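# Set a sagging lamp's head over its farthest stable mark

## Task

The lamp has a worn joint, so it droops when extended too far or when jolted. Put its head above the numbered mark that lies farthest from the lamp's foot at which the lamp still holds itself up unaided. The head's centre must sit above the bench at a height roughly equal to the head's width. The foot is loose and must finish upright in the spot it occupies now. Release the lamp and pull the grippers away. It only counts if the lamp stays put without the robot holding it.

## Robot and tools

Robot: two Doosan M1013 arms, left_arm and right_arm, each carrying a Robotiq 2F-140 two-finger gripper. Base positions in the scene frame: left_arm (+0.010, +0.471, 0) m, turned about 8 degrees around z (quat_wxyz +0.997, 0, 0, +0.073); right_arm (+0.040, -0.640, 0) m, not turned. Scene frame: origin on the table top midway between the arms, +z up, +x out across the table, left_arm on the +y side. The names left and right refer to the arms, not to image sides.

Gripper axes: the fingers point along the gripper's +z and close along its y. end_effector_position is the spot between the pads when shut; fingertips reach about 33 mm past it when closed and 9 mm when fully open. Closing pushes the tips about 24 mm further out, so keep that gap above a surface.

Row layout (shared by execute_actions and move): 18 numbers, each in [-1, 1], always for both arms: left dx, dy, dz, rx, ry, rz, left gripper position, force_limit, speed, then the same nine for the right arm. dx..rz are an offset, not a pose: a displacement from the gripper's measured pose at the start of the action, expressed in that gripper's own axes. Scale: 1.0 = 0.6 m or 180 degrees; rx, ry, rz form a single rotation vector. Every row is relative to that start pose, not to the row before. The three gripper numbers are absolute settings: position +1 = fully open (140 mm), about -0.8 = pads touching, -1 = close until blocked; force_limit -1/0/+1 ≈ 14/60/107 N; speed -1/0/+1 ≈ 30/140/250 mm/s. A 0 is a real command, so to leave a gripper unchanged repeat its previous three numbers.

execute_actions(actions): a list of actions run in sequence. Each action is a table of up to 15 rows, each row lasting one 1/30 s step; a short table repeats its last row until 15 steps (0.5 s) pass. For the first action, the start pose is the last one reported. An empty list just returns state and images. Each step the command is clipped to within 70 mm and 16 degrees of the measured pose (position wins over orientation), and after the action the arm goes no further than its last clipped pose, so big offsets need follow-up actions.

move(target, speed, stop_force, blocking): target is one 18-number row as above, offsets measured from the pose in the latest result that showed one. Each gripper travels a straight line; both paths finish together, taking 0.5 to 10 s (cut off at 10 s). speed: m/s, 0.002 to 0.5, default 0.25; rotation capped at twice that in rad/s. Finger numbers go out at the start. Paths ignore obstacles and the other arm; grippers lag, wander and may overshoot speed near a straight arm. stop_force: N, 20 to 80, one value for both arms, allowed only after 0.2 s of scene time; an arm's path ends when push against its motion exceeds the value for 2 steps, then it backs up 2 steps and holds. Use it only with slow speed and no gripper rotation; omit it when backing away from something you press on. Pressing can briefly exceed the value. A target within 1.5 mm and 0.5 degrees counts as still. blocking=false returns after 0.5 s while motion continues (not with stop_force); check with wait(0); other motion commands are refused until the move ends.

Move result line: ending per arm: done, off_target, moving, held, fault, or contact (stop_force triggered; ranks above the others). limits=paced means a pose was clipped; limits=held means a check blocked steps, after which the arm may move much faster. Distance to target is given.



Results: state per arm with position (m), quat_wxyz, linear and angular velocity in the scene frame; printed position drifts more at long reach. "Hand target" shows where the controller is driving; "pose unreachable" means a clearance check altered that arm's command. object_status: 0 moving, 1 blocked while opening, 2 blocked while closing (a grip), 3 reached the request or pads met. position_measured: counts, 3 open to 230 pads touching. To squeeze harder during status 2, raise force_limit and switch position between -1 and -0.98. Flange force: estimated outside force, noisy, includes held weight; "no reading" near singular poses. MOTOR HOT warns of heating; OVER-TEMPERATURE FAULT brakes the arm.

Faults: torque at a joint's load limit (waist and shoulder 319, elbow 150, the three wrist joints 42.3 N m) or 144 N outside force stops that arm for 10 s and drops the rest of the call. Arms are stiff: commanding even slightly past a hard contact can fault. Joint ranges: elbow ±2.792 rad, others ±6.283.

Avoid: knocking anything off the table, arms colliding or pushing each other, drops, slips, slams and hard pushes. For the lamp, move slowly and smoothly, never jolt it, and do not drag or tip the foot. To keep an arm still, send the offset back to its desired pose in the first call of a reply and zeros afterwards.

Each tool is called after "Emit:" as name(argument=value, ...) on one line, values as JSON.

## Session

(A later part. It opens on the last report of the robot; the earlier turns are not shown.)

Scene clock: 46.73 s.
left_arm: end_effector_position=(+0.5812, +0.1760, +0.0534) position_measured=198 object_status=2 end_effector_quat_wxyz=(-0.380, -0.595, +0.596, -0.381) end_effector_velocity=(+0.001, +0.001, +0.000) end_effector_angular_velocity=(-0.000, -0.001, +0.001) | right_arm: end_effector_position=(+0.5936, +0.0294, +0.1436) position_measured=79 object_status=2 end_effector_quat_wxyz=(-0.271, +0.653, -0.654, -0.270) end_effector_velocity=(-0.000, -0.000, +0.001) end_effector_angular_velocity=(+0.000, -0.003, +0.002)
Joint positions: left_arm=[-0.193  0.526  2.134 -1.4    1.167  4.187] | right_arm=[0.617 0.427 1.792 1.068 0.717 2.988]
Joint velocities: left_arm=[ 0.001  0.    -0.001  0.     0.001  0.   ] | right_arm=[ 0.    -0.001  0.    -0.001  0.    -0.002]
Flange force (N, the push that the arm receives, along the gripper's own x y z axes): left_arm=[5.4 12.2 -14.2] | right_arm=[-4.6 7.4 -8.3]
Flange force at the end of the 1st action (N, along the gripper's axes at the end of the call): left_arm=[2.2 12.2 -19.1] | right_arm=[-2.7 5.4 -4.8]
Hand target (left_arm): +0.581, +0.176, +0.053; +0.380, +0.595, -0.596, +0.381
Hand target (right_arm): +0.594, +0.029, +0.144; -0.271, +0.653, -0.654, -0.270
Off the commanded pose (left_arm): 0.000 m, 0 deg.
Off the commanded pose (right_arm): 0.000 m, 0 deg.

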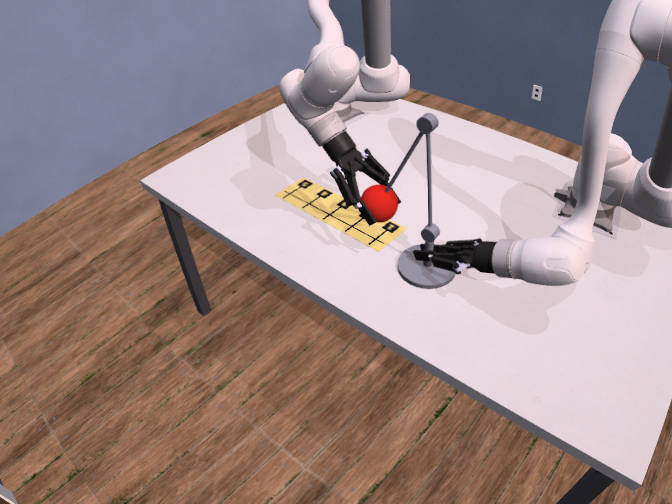

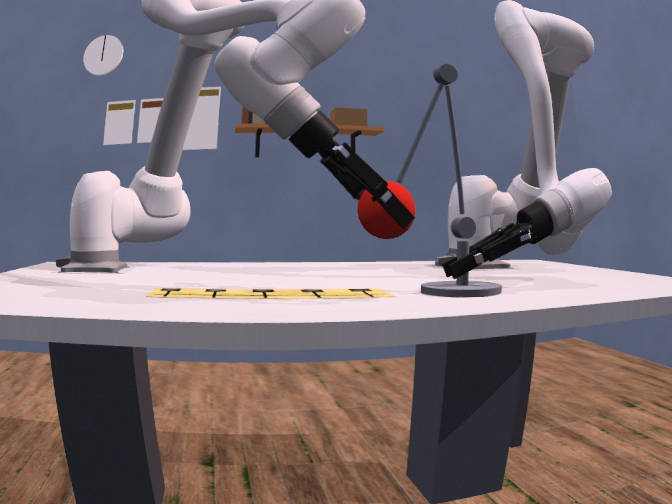

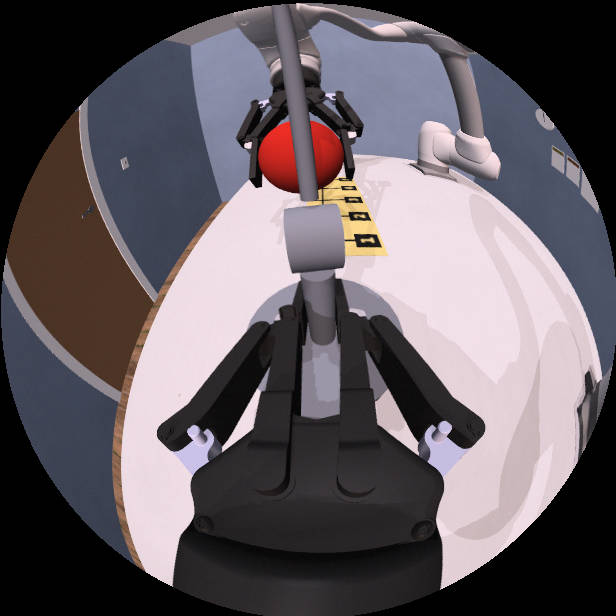

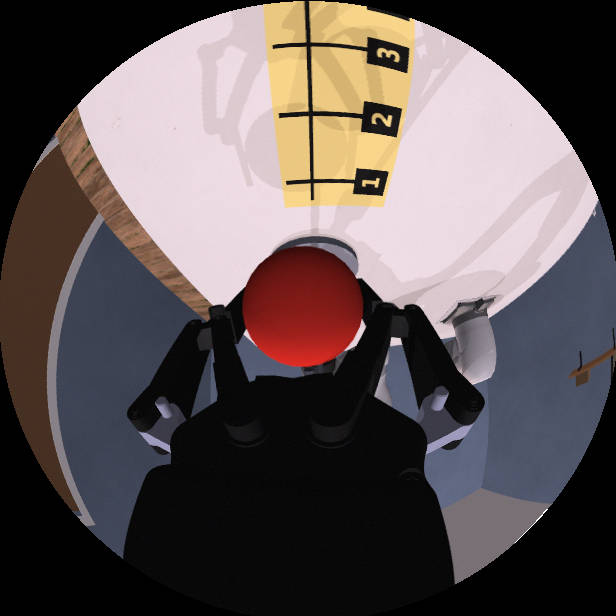

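Emit:
move(target=[0,0,0,0,0,0,-1,0,-1,0.2980,0.0293,-0.1829,0.0183,0.0467,0.0172,-1,-0.4,-0.7], speed=0.08)

Scene clock: 53.97 s.
left_arm: end_effector_position=(+0.5812, +0.1760, +0.0534) position_measured=198 object_status=2 end_effector_quat_wxyz=(-0.380, -0.595, +0.596, -0.381) end_effector_velocity=(+0.001, -0.001, +0.001) end_effector_angular_velocity=(-0.000, -0.003, -0.001) | right_arm: end_effector_position=(+0.5758, -0.1746, +0.0949) position_measured=79 object_status=2 end_effector_quat_wxyz=(-0.233, +0.645, -0.697, -0.210) end_effector_velocity=(-0.000, -0.000, -0.001) end_effector_angular_velocity=(-0.001, +0.001, -0.000)
Joint positions: left_arm=[-0.193  0.526  2.134 -1.4    1.167  4.187] | right_arm=[0.419 0.288 2.042 0.936 0.702 2.93 ]
Joint velocities: left_arm=[-0.001 -0.001 -0.001 -0.    -0.     0.001] | right_arm=[-0.     0.001  0.001 -0.     0.    -0.   ]
Flange force (N, the push that the arm receives, along the gripper's own x y z axes): left_arm=[12.1 18.9 -1.0] | right_arm=[-9.9 -7.5 2.4]
Hand target (left_arm): +0.581, +0.176, +0.053; +0.380, +0.595, -0.596, +0.381
Hand target (right_arm): +0.576, -0.175, +0.095; -0.233, +0.645, -0.697, -0.210
Off the commanded pose (left_arm): 0.000 m, 0 deg.
Off the commanded pose (right_arm): 0.000 m, 0 deg.
move: done

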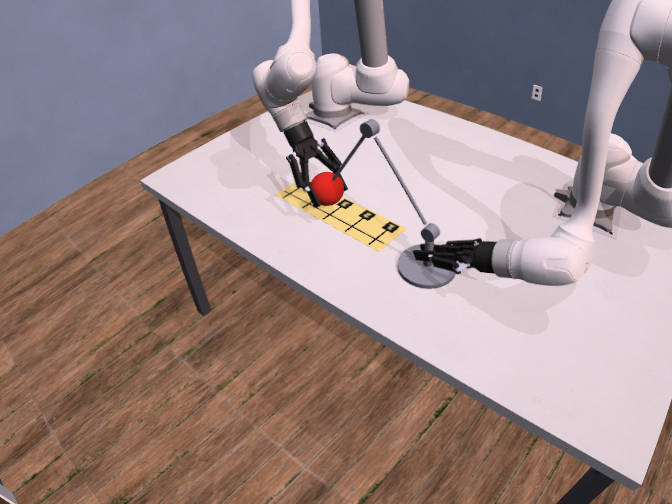

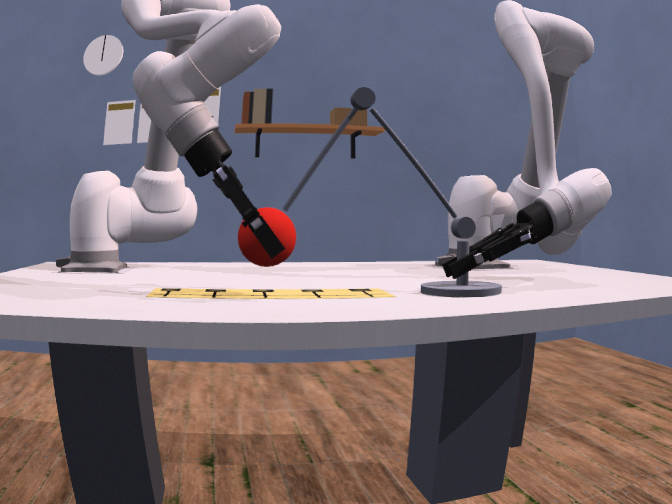

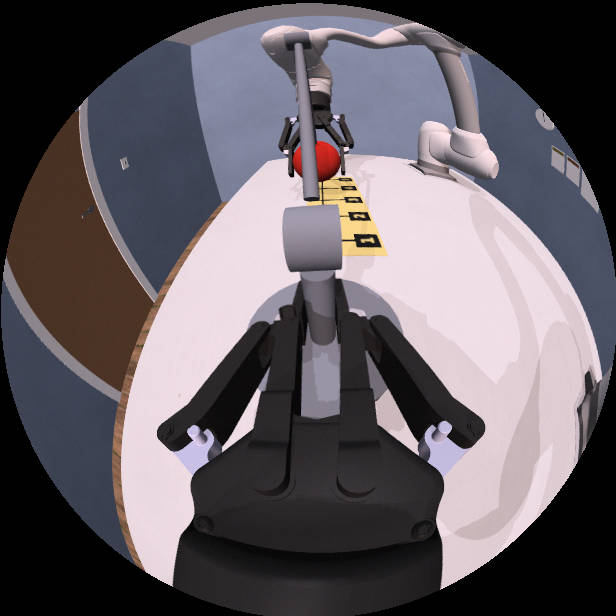

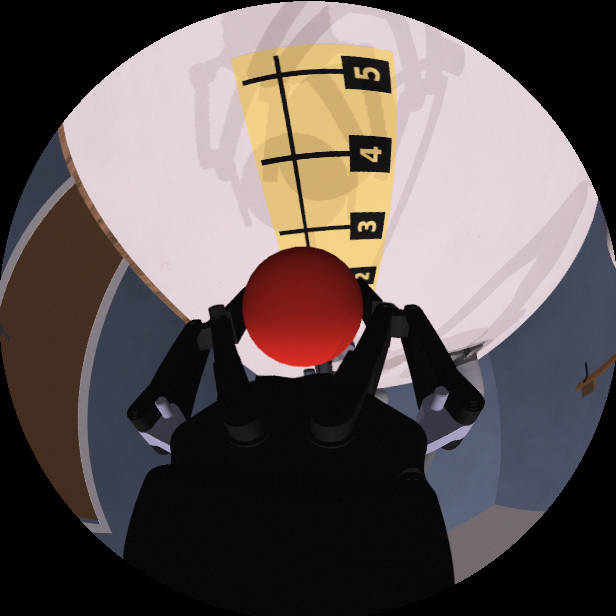

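Emit:
zoom_image(camera="cam_low", region=[180, 180, 350, 310])

Emit:
zoom_image(camera="cam_high", region=[260, 110, 480, 300])

Emit:
zoom_image(camera="cam_left_wrist", region=[250, 100, 400, 300])

Region (180, 180, 350, 310) of cam_low's 672x504 image, scaled by 2.965, with more detail than that image has; it fills the top 385 rows of this view, and the rest is white.

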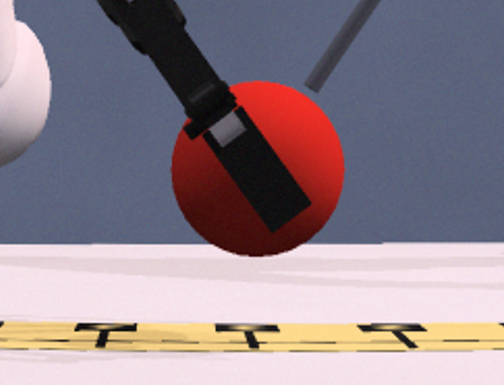

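Region (260, 110, 480, 300) of cam_high's 672x504 image, scaled by 2.291, with more detail than that image has; it fills the top 435 rows of this view, and the rest is white.

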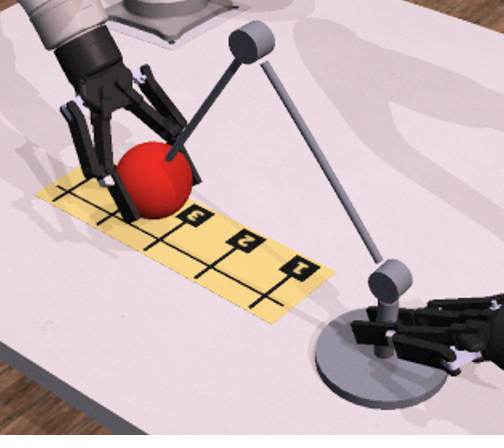

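Region (250, 100, 400, 300) of cam_left_wrist's 616x616 image, scaled by 2.520, with more detail than that image has; it fills the left 378 columns of this view, and the rest is white.

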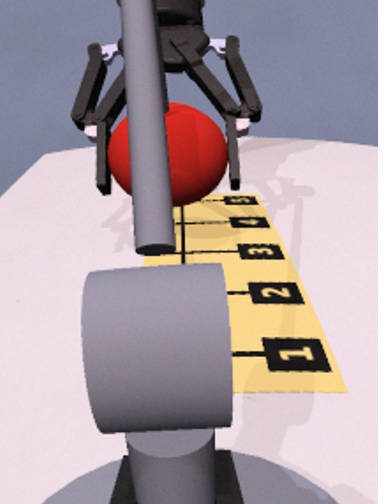

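Emit:
move(target=[0,0,0,0,0,0,-1,0,-1,-0.0008,-0.0017,0.0006,0,0,0,-1,-0.4,-0.7], speed=0.003)

Scene clock: 56.93 s.
left_arm: end_effector_position=(+0.5812, +0.1760, +0.0534) position_measured=198 object_status=2 end_effector_quat_wxyz=(-0.380, -0.595, +0.596, -0.381) end_effector_velocity=(+0.001, -0.001, +0.001) end_effector_angular_velocity=(-0.000, -0.002, -0.001) | right_arm: end_effector_position=(+0.5769, -0.1741, +0.0949) position_measured=79 object_status=2 end_effector_quat_wxyz=(-0.233, +0.645, -0.697, -0.210) end_effector_velocity=(-0.000, -0.000, -0.000) end_effector_angular_velocity=(-0.001, -0.001, +0.001)
Joint positions: left_arm=[-0.193  0.526  2.134 -1.4    1.167  4.187] | right_arm=[0.419 0.29  2.04  0.936 0.702 2.931]
Joint velocities: left_arm=[-0.001 -0.    -0.001 -0.     0.     0.   ] | right_arm=[ 0.     0.    -0.    -0.001  0.    -0.001]
Flange force (N, the push that the arm receives, along the gripper's own x y z axes): left_arm=[9.2 17.4 -7.1] | right_arm=[-1.4 0.6 -5.2]
Hand target (left_arm): +0.581, +0.176, +0.053; +0.380, +0.595, -0.596, +0.381
Hand target (right_arm): +0.577, -0.174, +0.095; -0.233, +0.645, -0.697, -0.210
Off the commanded pose (left_arm): 0.000 m, 0 deg.
Off the commanded pose (right_arm): 0.000 m, 0 deg.
move: done

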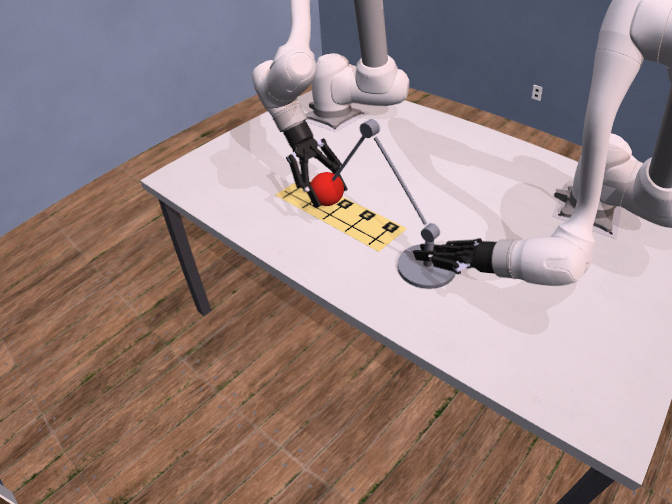

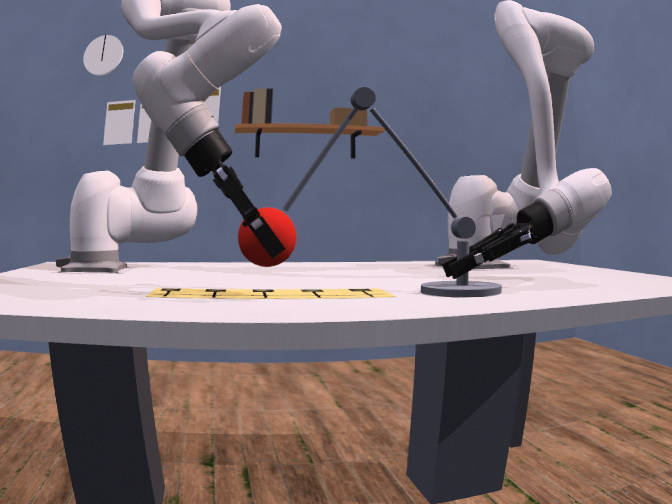

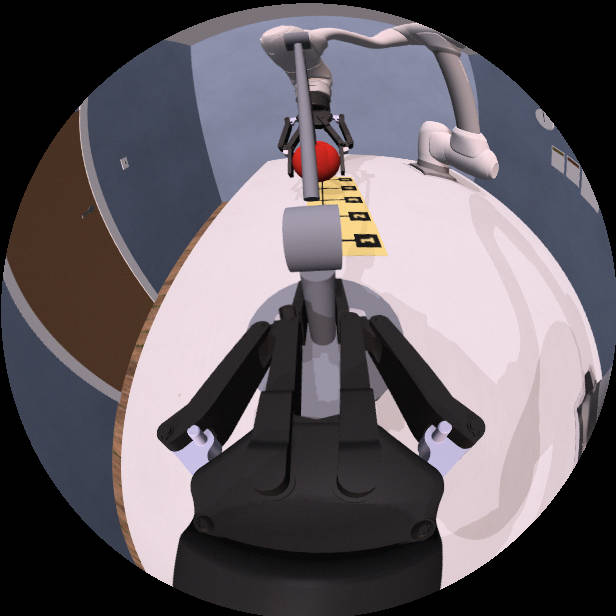

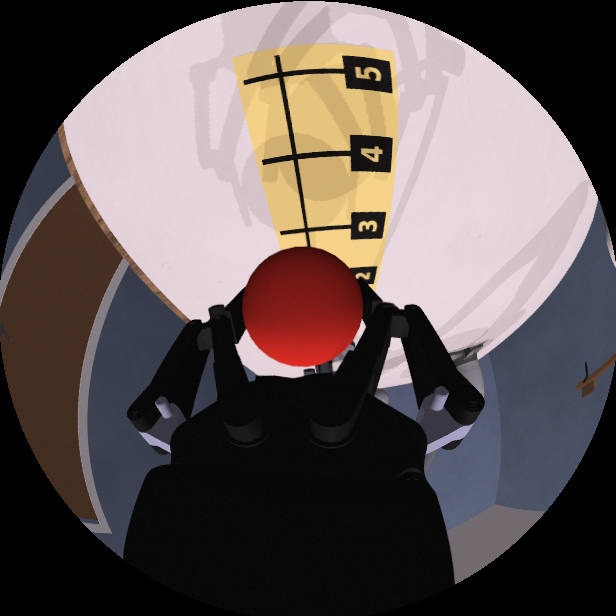

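Emit:
execute_actions(actions=[[[0,0,0,0,0,0,-1,0,-1,0,0,0,0,0,0,0.47,-0.4,-1],[0,0,0,0,0,0,-1,0,-1,0,0,0,0,0,0,0.47,-0.4,-1],[0,0,0,0,0,0,-1,0,-1,0,0,0,0,0,0,0.47,-0.4,-1],[0,0,0,0,0,0,-1,0,-1,0,0,0,0,0,0,0.47,-0.4,-1],[0,0,0,0,0,0,-1,0,-1,0,0,0,0,0,0,0.47,-0.4,-1],[0,0,0,0,0,0,-1,0,-1,0,0,0,0,0,0,0.47,-0.4,-1],[0,0,0,0,0,0,-1,0,-1,0,0,0,0,0,0,0.47,-0.4,-1],[0,0,0,0,0,0,-1,0,-1,0,0,0,0,0,0,0.47,-0.4,-1],[0,0,0,0,0,0,-1,0,-1,0,0,0,0,0,0,0.47,-0.4,-1],[0,0,0,0,0,0,-1,0,-1,0,0,0,0,0,0,-1,-0.4,-0.5]]])

Emit:
zoom_image(camera="cam_low", region=[180, 180, 350, 310])

Scene clock: 58.83 s.
left_arm: end_effector_position=(+0.5812, +0.1760, +0.0534) position_measured=198 object_status=2 end_effector_quat_wxyz=(-0.380, -0.595, +0.596, -0.381) end_effector_velocity=(-0.000, +0.000, -0.000) end_effector_angular_velocity=(-0.000, +0.001, +0.001) | right_arm: end_effector_position=(+0.5769, -0.1741, +0.0948) position_measured=79 object_status=0 end_effector_quat_wxyz=(-0.233, +0.645, -0.696, -0.210) end_effector_velocity=(+0.001, +0.000, +0.001) end_effector_angular_velocity=(+0.001, -0.001, -0.000)
Joint positions: left_arm=[-0.193  0.526  2.134 -1.4    1.167  4.187] | right_arm=[0.419 0.29  2.04  0.936 0.702 2.931]
Joint velocities: left_arm=[ 0.001  0.     0.    -0.     0.    -0.   ] | right_arm=[-0.    -0.    -0.001  0.001 -0.    -0.   ]
Flange force (N, the push that the arm receives, along the gripper's own x y z axes): left_arm=[5.7 14.3 -9.6] | right_arm=[-1.5 4.1 -6.9]
Hand target (left_arm): +0.581, +0.176, +0.053; +0.380, +0.595, -0.596, +0.381
Hand target (right_arm): +0.577, -0.174, +0.095; -0.233, +0.645, -0.697, -0.210
Off the commanded pose (left_arm): 0.000 m, 0 deg.
Off the commanded pose (right_arm): 0.000 m, 0 deg.

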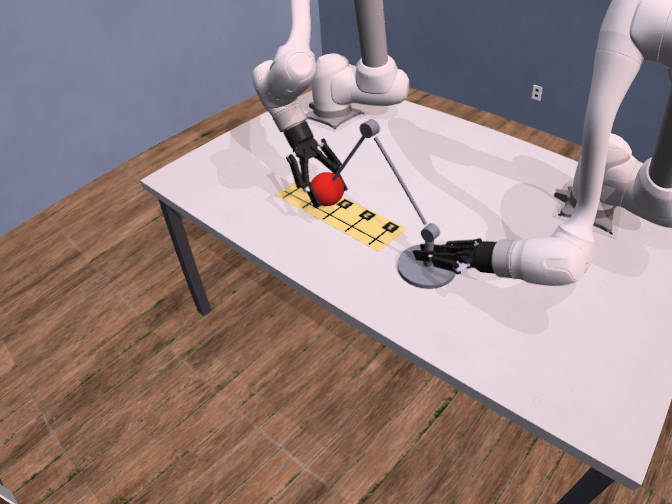

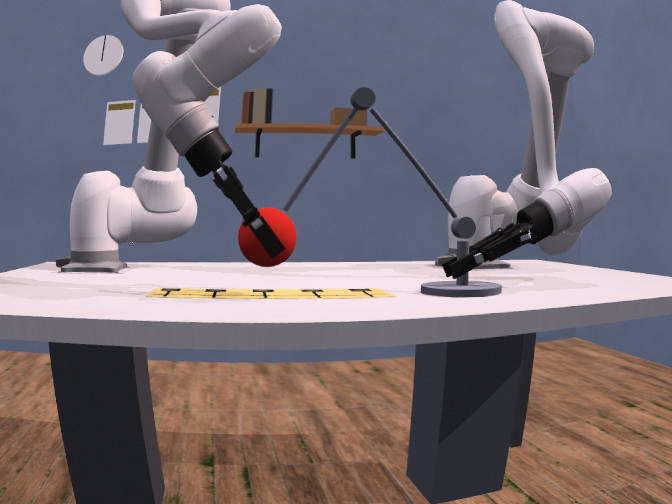

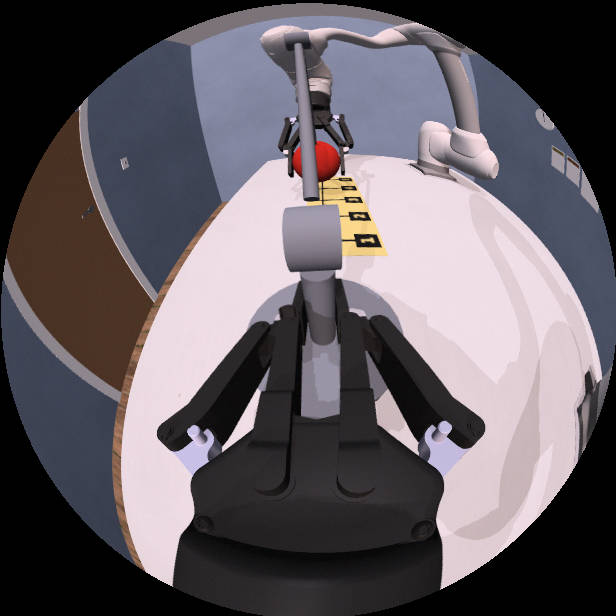

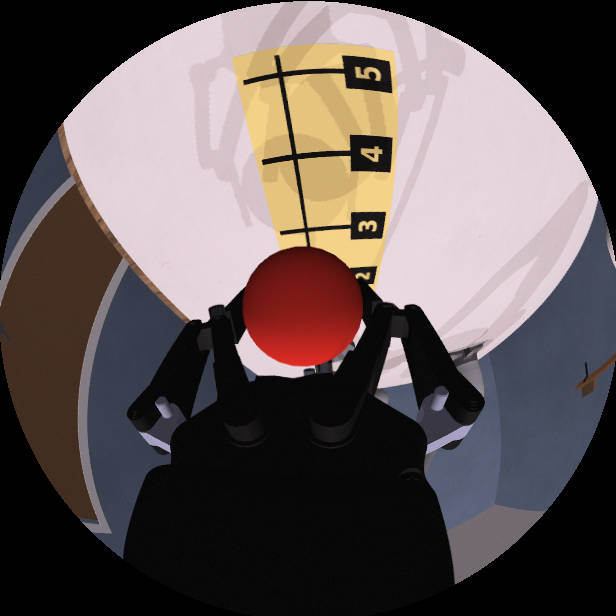

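Region (180, 180, 350, 310) of cam_low's 672x504 image, scaled by 2.965, with more detail than that image has; it fills the top 385 rows of this view, and the rest is white.

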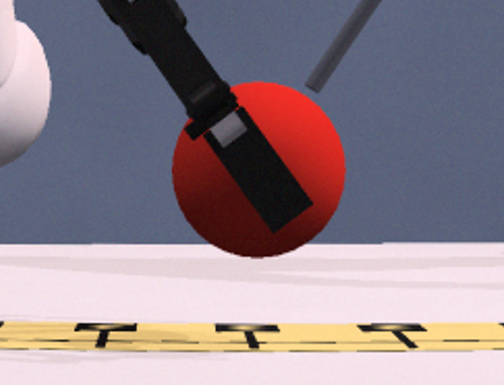

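Emit:
execute_actions(actions=[[[0,0,0,0,0,0,-1,0,-1,0,0,0,0,0,0,0.5,-0.4,-1]]])

Emit:
zoom_image(camera="cam_low", region=[180, 180, 350, 310])

Emit:
wait(seconds=1.5)

Emit:
zoom_image(camera="cam_low", region=[180, 180, 350, 310])

Scene clock: 59.63 s.
left_arm: end_effector_position=(+0.5812, +0.1760, +0.0534) position_measured=198 object_status=2 end_effector_quat_wxyz=(-0.380, -0.595, +0.596, -0.381) end_effector_velocity=(+0.000, +0.002, +0.000) end_effector_angular_velocity=(-0.000, +0.001, +0.003) | right_arm: end_effector_position=(+0.5769, -0.1741, +0.0948) position_measured=66 object_status=3 end_effector_quat_wxyz=(-0.233, +0.645, -0.696, -0.210) end_effector_velocity=(-0.001, -0.000, -0.001) end_effector_angular_velocity=(-0.001, +0.001, +0.001)
Joint positions: left_arm=[-0.193  0.526  2.134 -1.4    1.167  4.187] | right_arm=[0.419 0.29  2.04  0.936 0.702 2.931]
Joint velocities: left_arm=[ 0.003 -0.     0.     0.     0.    -0.001] | right_arm=[ 0.     0.     0.001 -0.001  0.     0.   ]
Flange force (N, the push that the arm receives, along the gripper's own x y z axes): left_arm=[7.8 18.5 -10.8] | right_arm=[-2.8 6.7 -6.4]
Hand target (left_arm): +0.581, +0.176, +0.053; +0.380, +0.595, -0.596, +0.381
Hand target (right_arm): +0.577, -0.174, +0.095; -0.233, +0.645, -0.696, -0.210
Off the commanded pose (left_arm): 0.000 m, 0 deg.
Off the commanded pose (right_arm): 0.000 m, 0 deg.

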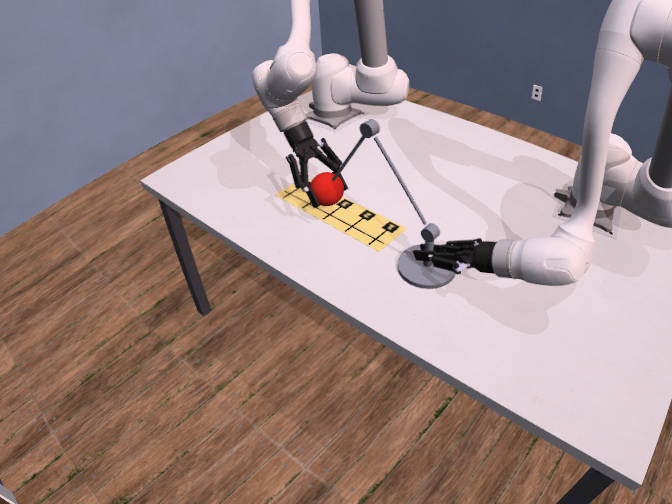

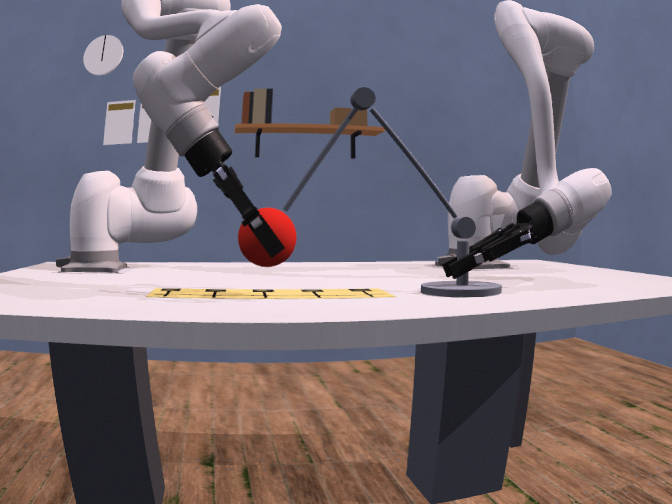

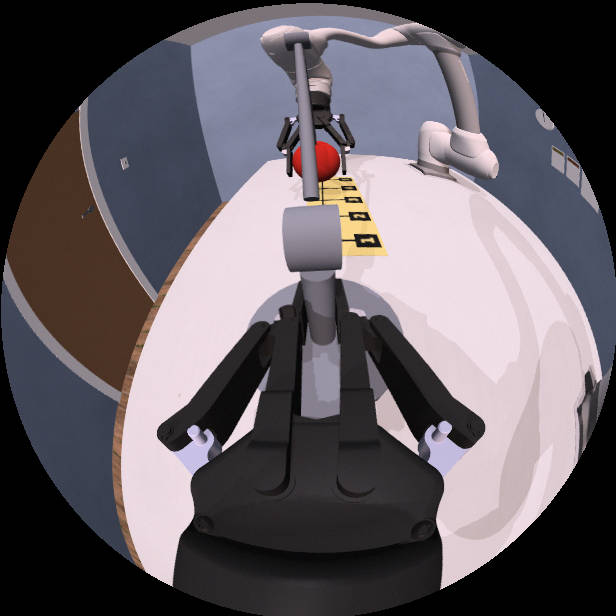

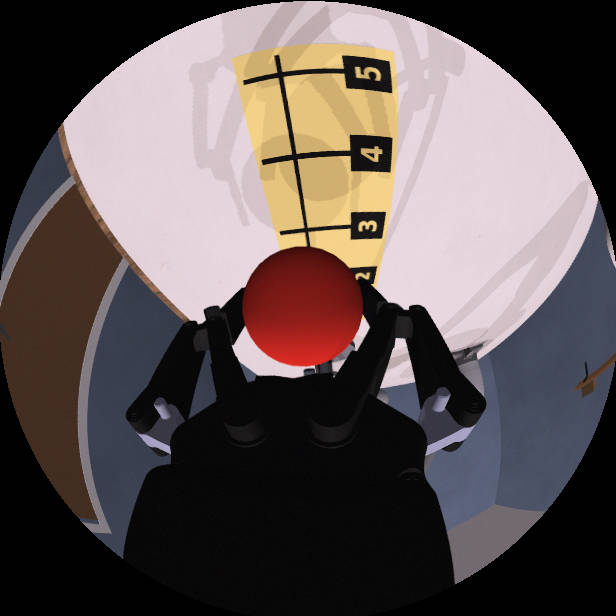

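Region (180, 180, 350, 310) of cam_low's 672x504 image, scaled by 2.965, with more detail than that image has; it fills the top 385 rows of this view, and the rest is white.

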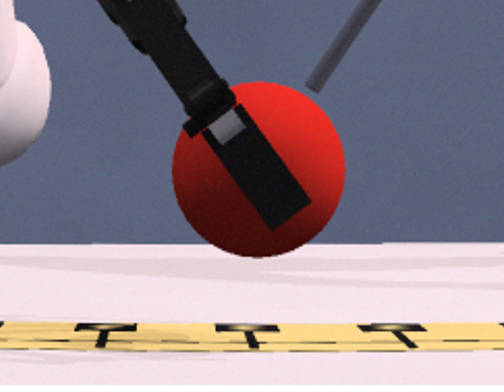

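Scene clock: 61.13 s.
left_arm: end_effector_position=(+0.5812, +0.1760, +0.0534) position_measured=198 object_status=2 end_effector_quat_wxyz=(-0.380, -0.595, +0.596, -0.381) end_effector_velocity=(+0.001, +0.001, +0.001) end_effector_angular_velocity=(-0.000, -0.001, +0.001) | right_arm: end_effector_position=(+0.5769, -0.1741, +0.0948) position_measured=66 object_status=3 end_effector_quat_wxyz=(-0.233, +0.645, -0.696, -0.210) end_effector_velocity=(-0.000, -0.000, -0.000) end_effector_angular_velocity=(-0.000, +0.001, -0.001)
Joint positions: left_arm=[-0.193  0.526  2.134 -1.4    1.167  4.187] | right_arm=[0.419 0.29  2.04  0.936 0.702 2.931]
Joint velocities: left_arm=[ 0.001 -0.001 -0.001  0.     0.    -0.   ] | right_arm=[-0.    -0.     0.    -0.    -0.     0.001]
Flange force (N, the push that the arm receives, along the gripper's own x y z axes): left_arm=[3.6 13.3 -9.1] | right_arm=[-3.0 1.0 -0.5]
Hand target (left_arm): +0.581, +0.176, +0.053; +0.380, +0.595, -0.596, +0.381
Hand target (right_arm): +0.577, -0.174, +0.095; -0.233, +0.645, -0.696, -0.210
Off the commanded pose (left_arm): 0.000 m, 0 deg.
Off the commanded pose (right_arm): 0.000 m, 0 deg.
wait: 1.50 s; at rest by 0.17 s

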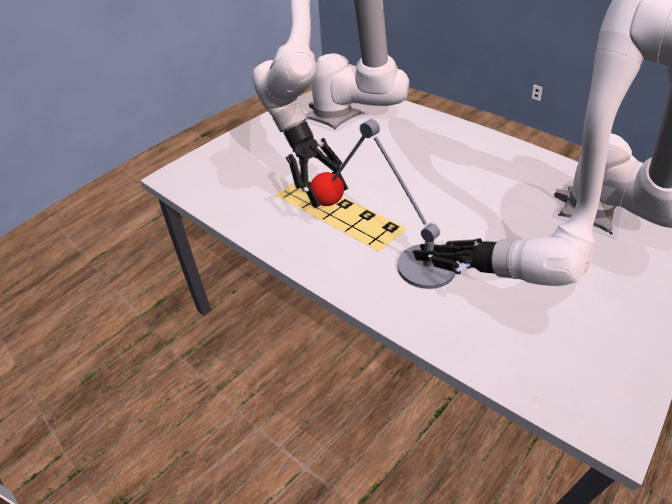

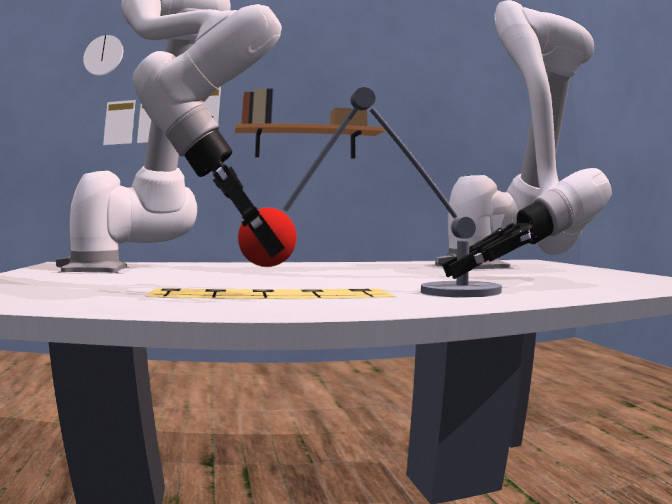

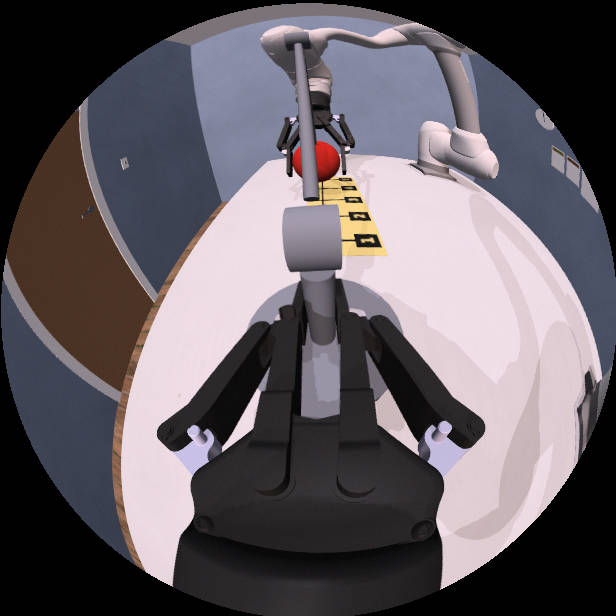

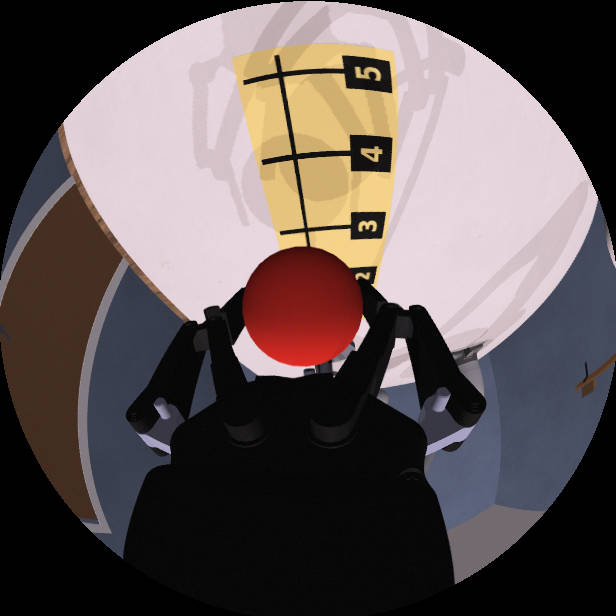

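Region (180, 180, 350, 310) of cam_low's 672x504 image, scaled by 2.965, with more detail than that image has; it fills the top 385 rows of this view, and the rest is white.

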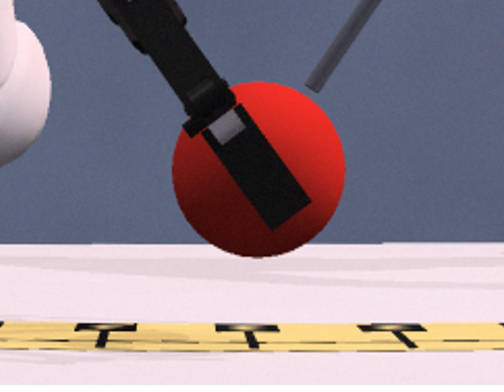

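Emit:
execute_actions(actions=[[[0,0,0,0,0,0,-1,0,-1,0,0,0,0,0,0,-1,-0.4,-1]]])

Emit:
move(target=[0,0,0,0,0,0,-1,0,-1,0.1239,-0.0092,-0.0907,0.0030,0.0699,-0.0029,-1,-0.4,-1], speed=0.07)

Emit:
zoom_image(camera="cam_low", region=[130, 180, 300, 310])

Emit:
zoom_image(camera="cam_high", region=[260, 110, 480, 300])

Scene clock: 62.93 s.
left_arm: end_effector_position=(+0.5812, +0.1760, +0.0534) position_measured=198 object_status=2 end_effector_quat_wxyz=(-0.380, -0.595, +0.596, -0.381) end_effector_velocity=(-0.002, -0.001, -0.000) end_effector_angular_velocity=(-0.000, +0.002, -0.002) | right_arm: end_effector_position=(+0.5769, -0.1741, +0.0948) position_measured=79 object_status=2 end_effector_quat_wxyz=(-0.233, +0.645, -0.696, -0.210) end_effector_velocity=(+0.001, +0.000, +0.000) end_effector_angular_velocity=(+0.001, -0.001, -0.000)
Joint positions: left_arm=[-0.193  0.526  2.134 -1.4    1.167  4.187] | right_arm=[0.419 0.29  2.04  0.936 0.702 2.931]
Joint velocities: left_arm=[-0.002 -0.     0.002  0.     0.    -0.   ] | right_arm=[-0.     0.    -0.001  0.    -0.    -0.   ]
Flange force (N, the push that the arm receives, along the gripper's own x y z axes): left_arm=[7.7 15.1 -5.6] | right_arm=[-2.5 5.8 -6.8]
Hand target (left_arm): +0.581, +0.176, +0.053; +0.380, +0.595, -0.596, +0.381
Hand target (right_arm): +0.577, -0.174, +0.095; -0.233, +0.645, -0.696, -0.210
Off the commanded pose (left_arm): 0.000 m, 0 deg.
Off the commanded pose (right_arm): 0.000 m, 0 deg.

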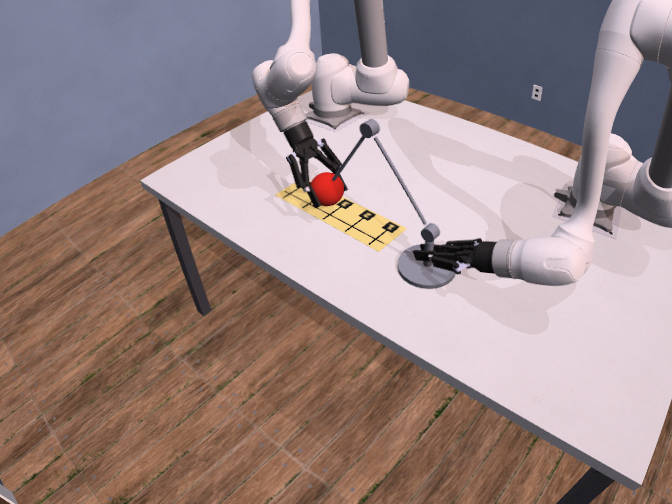

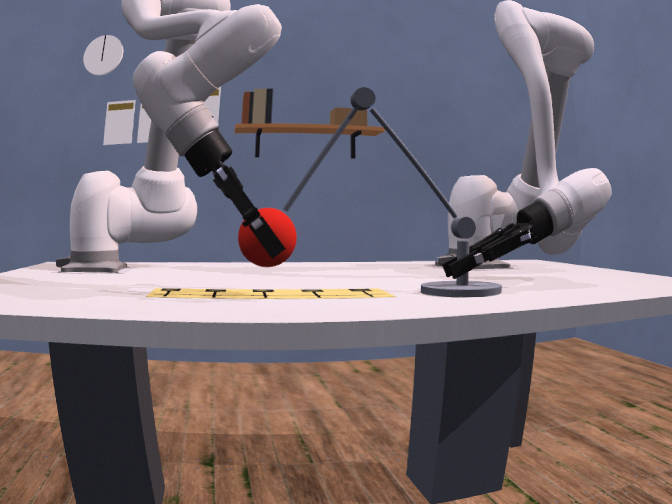

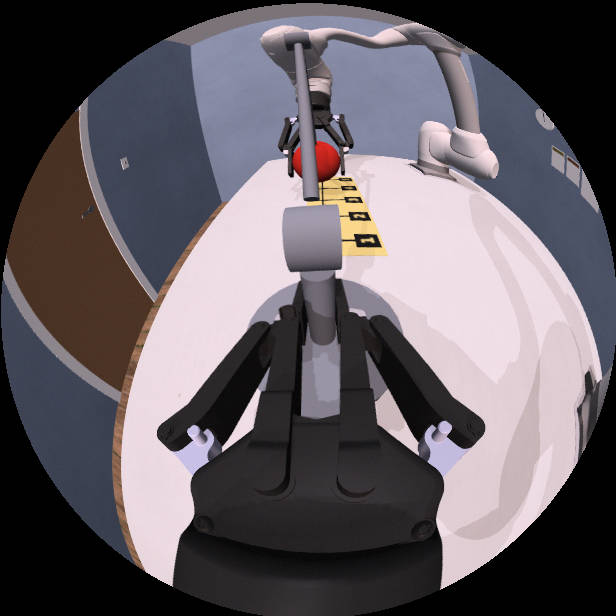

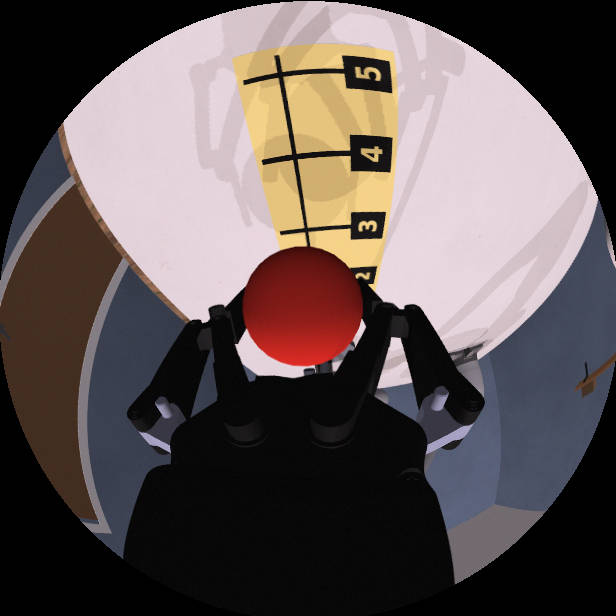

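Scene clock: 64.77 s.
left_arm: end_effector_position=(+0.5812, +0.1760, +0.0534) position_measured=198 object_status=2 end_effector_quat_wxyz=(-0.380, -0.595, +0.596, -0.381) end_effector_velocity=(-0.000, -0.000, -0.000) end_effector_angular_velocity=(+0.000, +0.001, -0.001) | right_arm: end_effector_position=(+0.5751, -0.2665, +0.0943) position_measured=79 object_status=2 end_effector_quat_wxyz=(-0.159, +0.666, -0.716, -0.133) end_effector_velocity=(-0.000, -0.000, +0.000) end_effector_angular_velocity=(-0.001, -0.001, +0.001)
Joint positions: left_arm=[-0.193  0.526  2.134 -1.4    1.167  4.187] | right_arm=[0.373 0.228 2.038 0.554 0.746 3.198]
Joint velocities: left_arm=[-0.001 -0.     0.     0.    -0.    -0.001] | right_arm=[ 0.    -0.001 -0.    -0.001  0.    -0.   ]
Flange force (N, the push that the arm receives, along the gripper's own x y z axes): left_arm=[13.3 15.6 -5.4] | right_arm=[-12.6 4.0 3.5]
Hand target (left_arm): +0.581, +0.176, +0.053; +0.380, +0.595, -0.596, +0.381
Hand target (right_arm): +0.575, -0.266, +0.094; -0.159, +0.666, -0.716, -0.133
Off the commanded pose (left_arm): 0.000 m, 0 deg.
Off the commanded pose (right_arm): 0.000 m, 0 deg.
move: done

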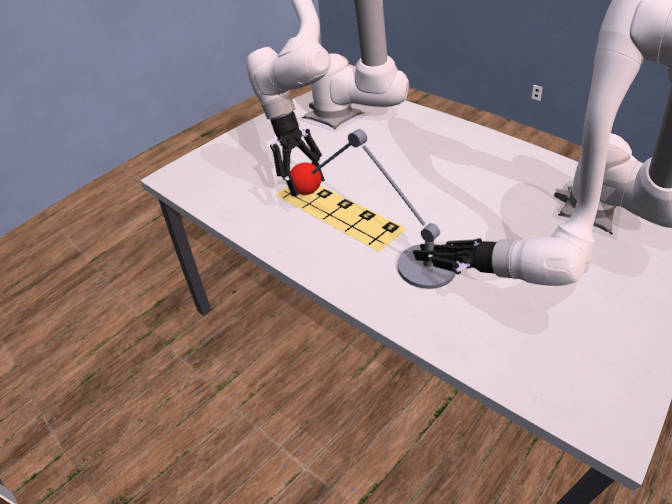

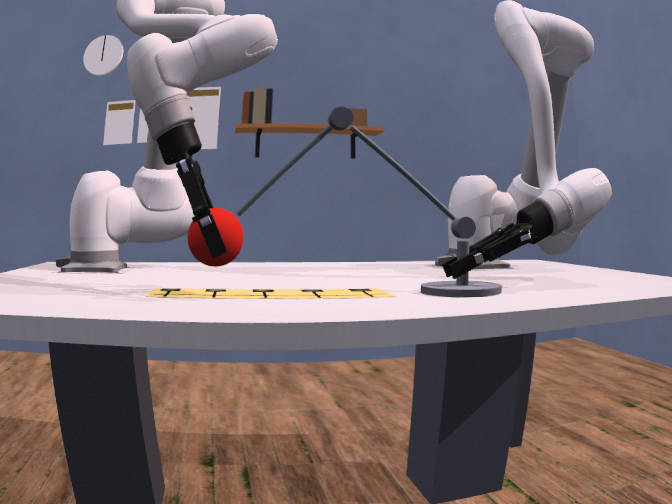

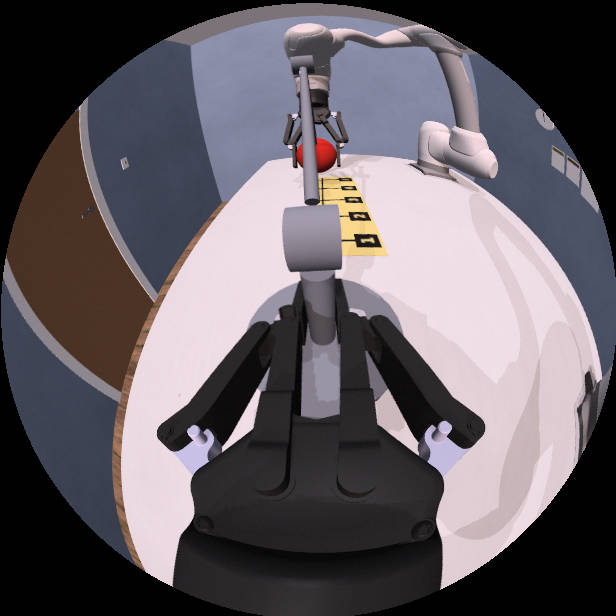

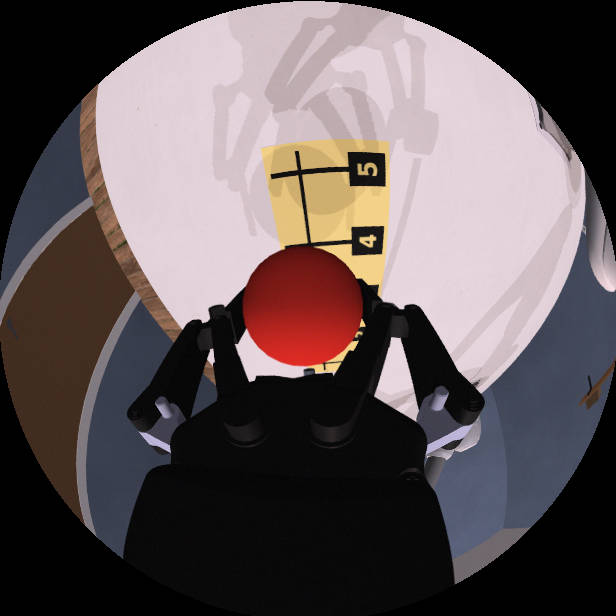

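Region (130, 180, 300, 310) of cam_low's 672x504 image, scaled by 2.965, with more detail than that image has; it fills the top 385 rows of this view, and the rest is white.

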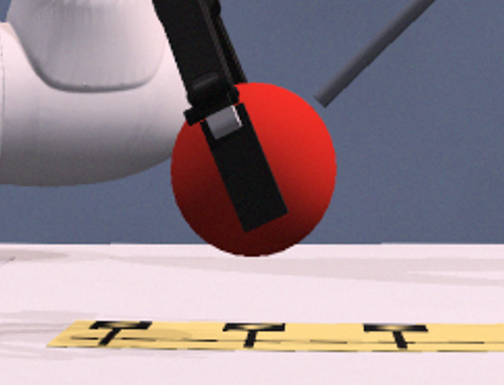

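Region (260, 110, 480, 300) of cam_high's 672x504 image, scaled by 2.291, with more detail than that image has; it fills the top 435 rows of this view, and the rest is white.

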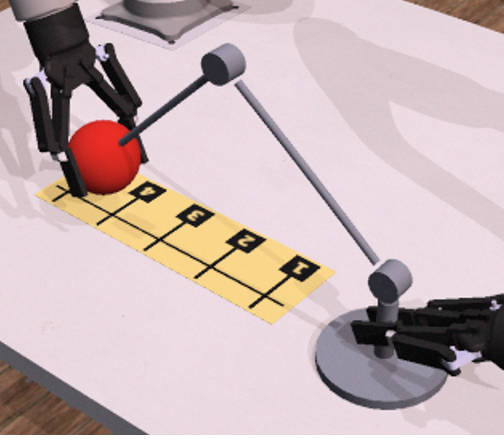

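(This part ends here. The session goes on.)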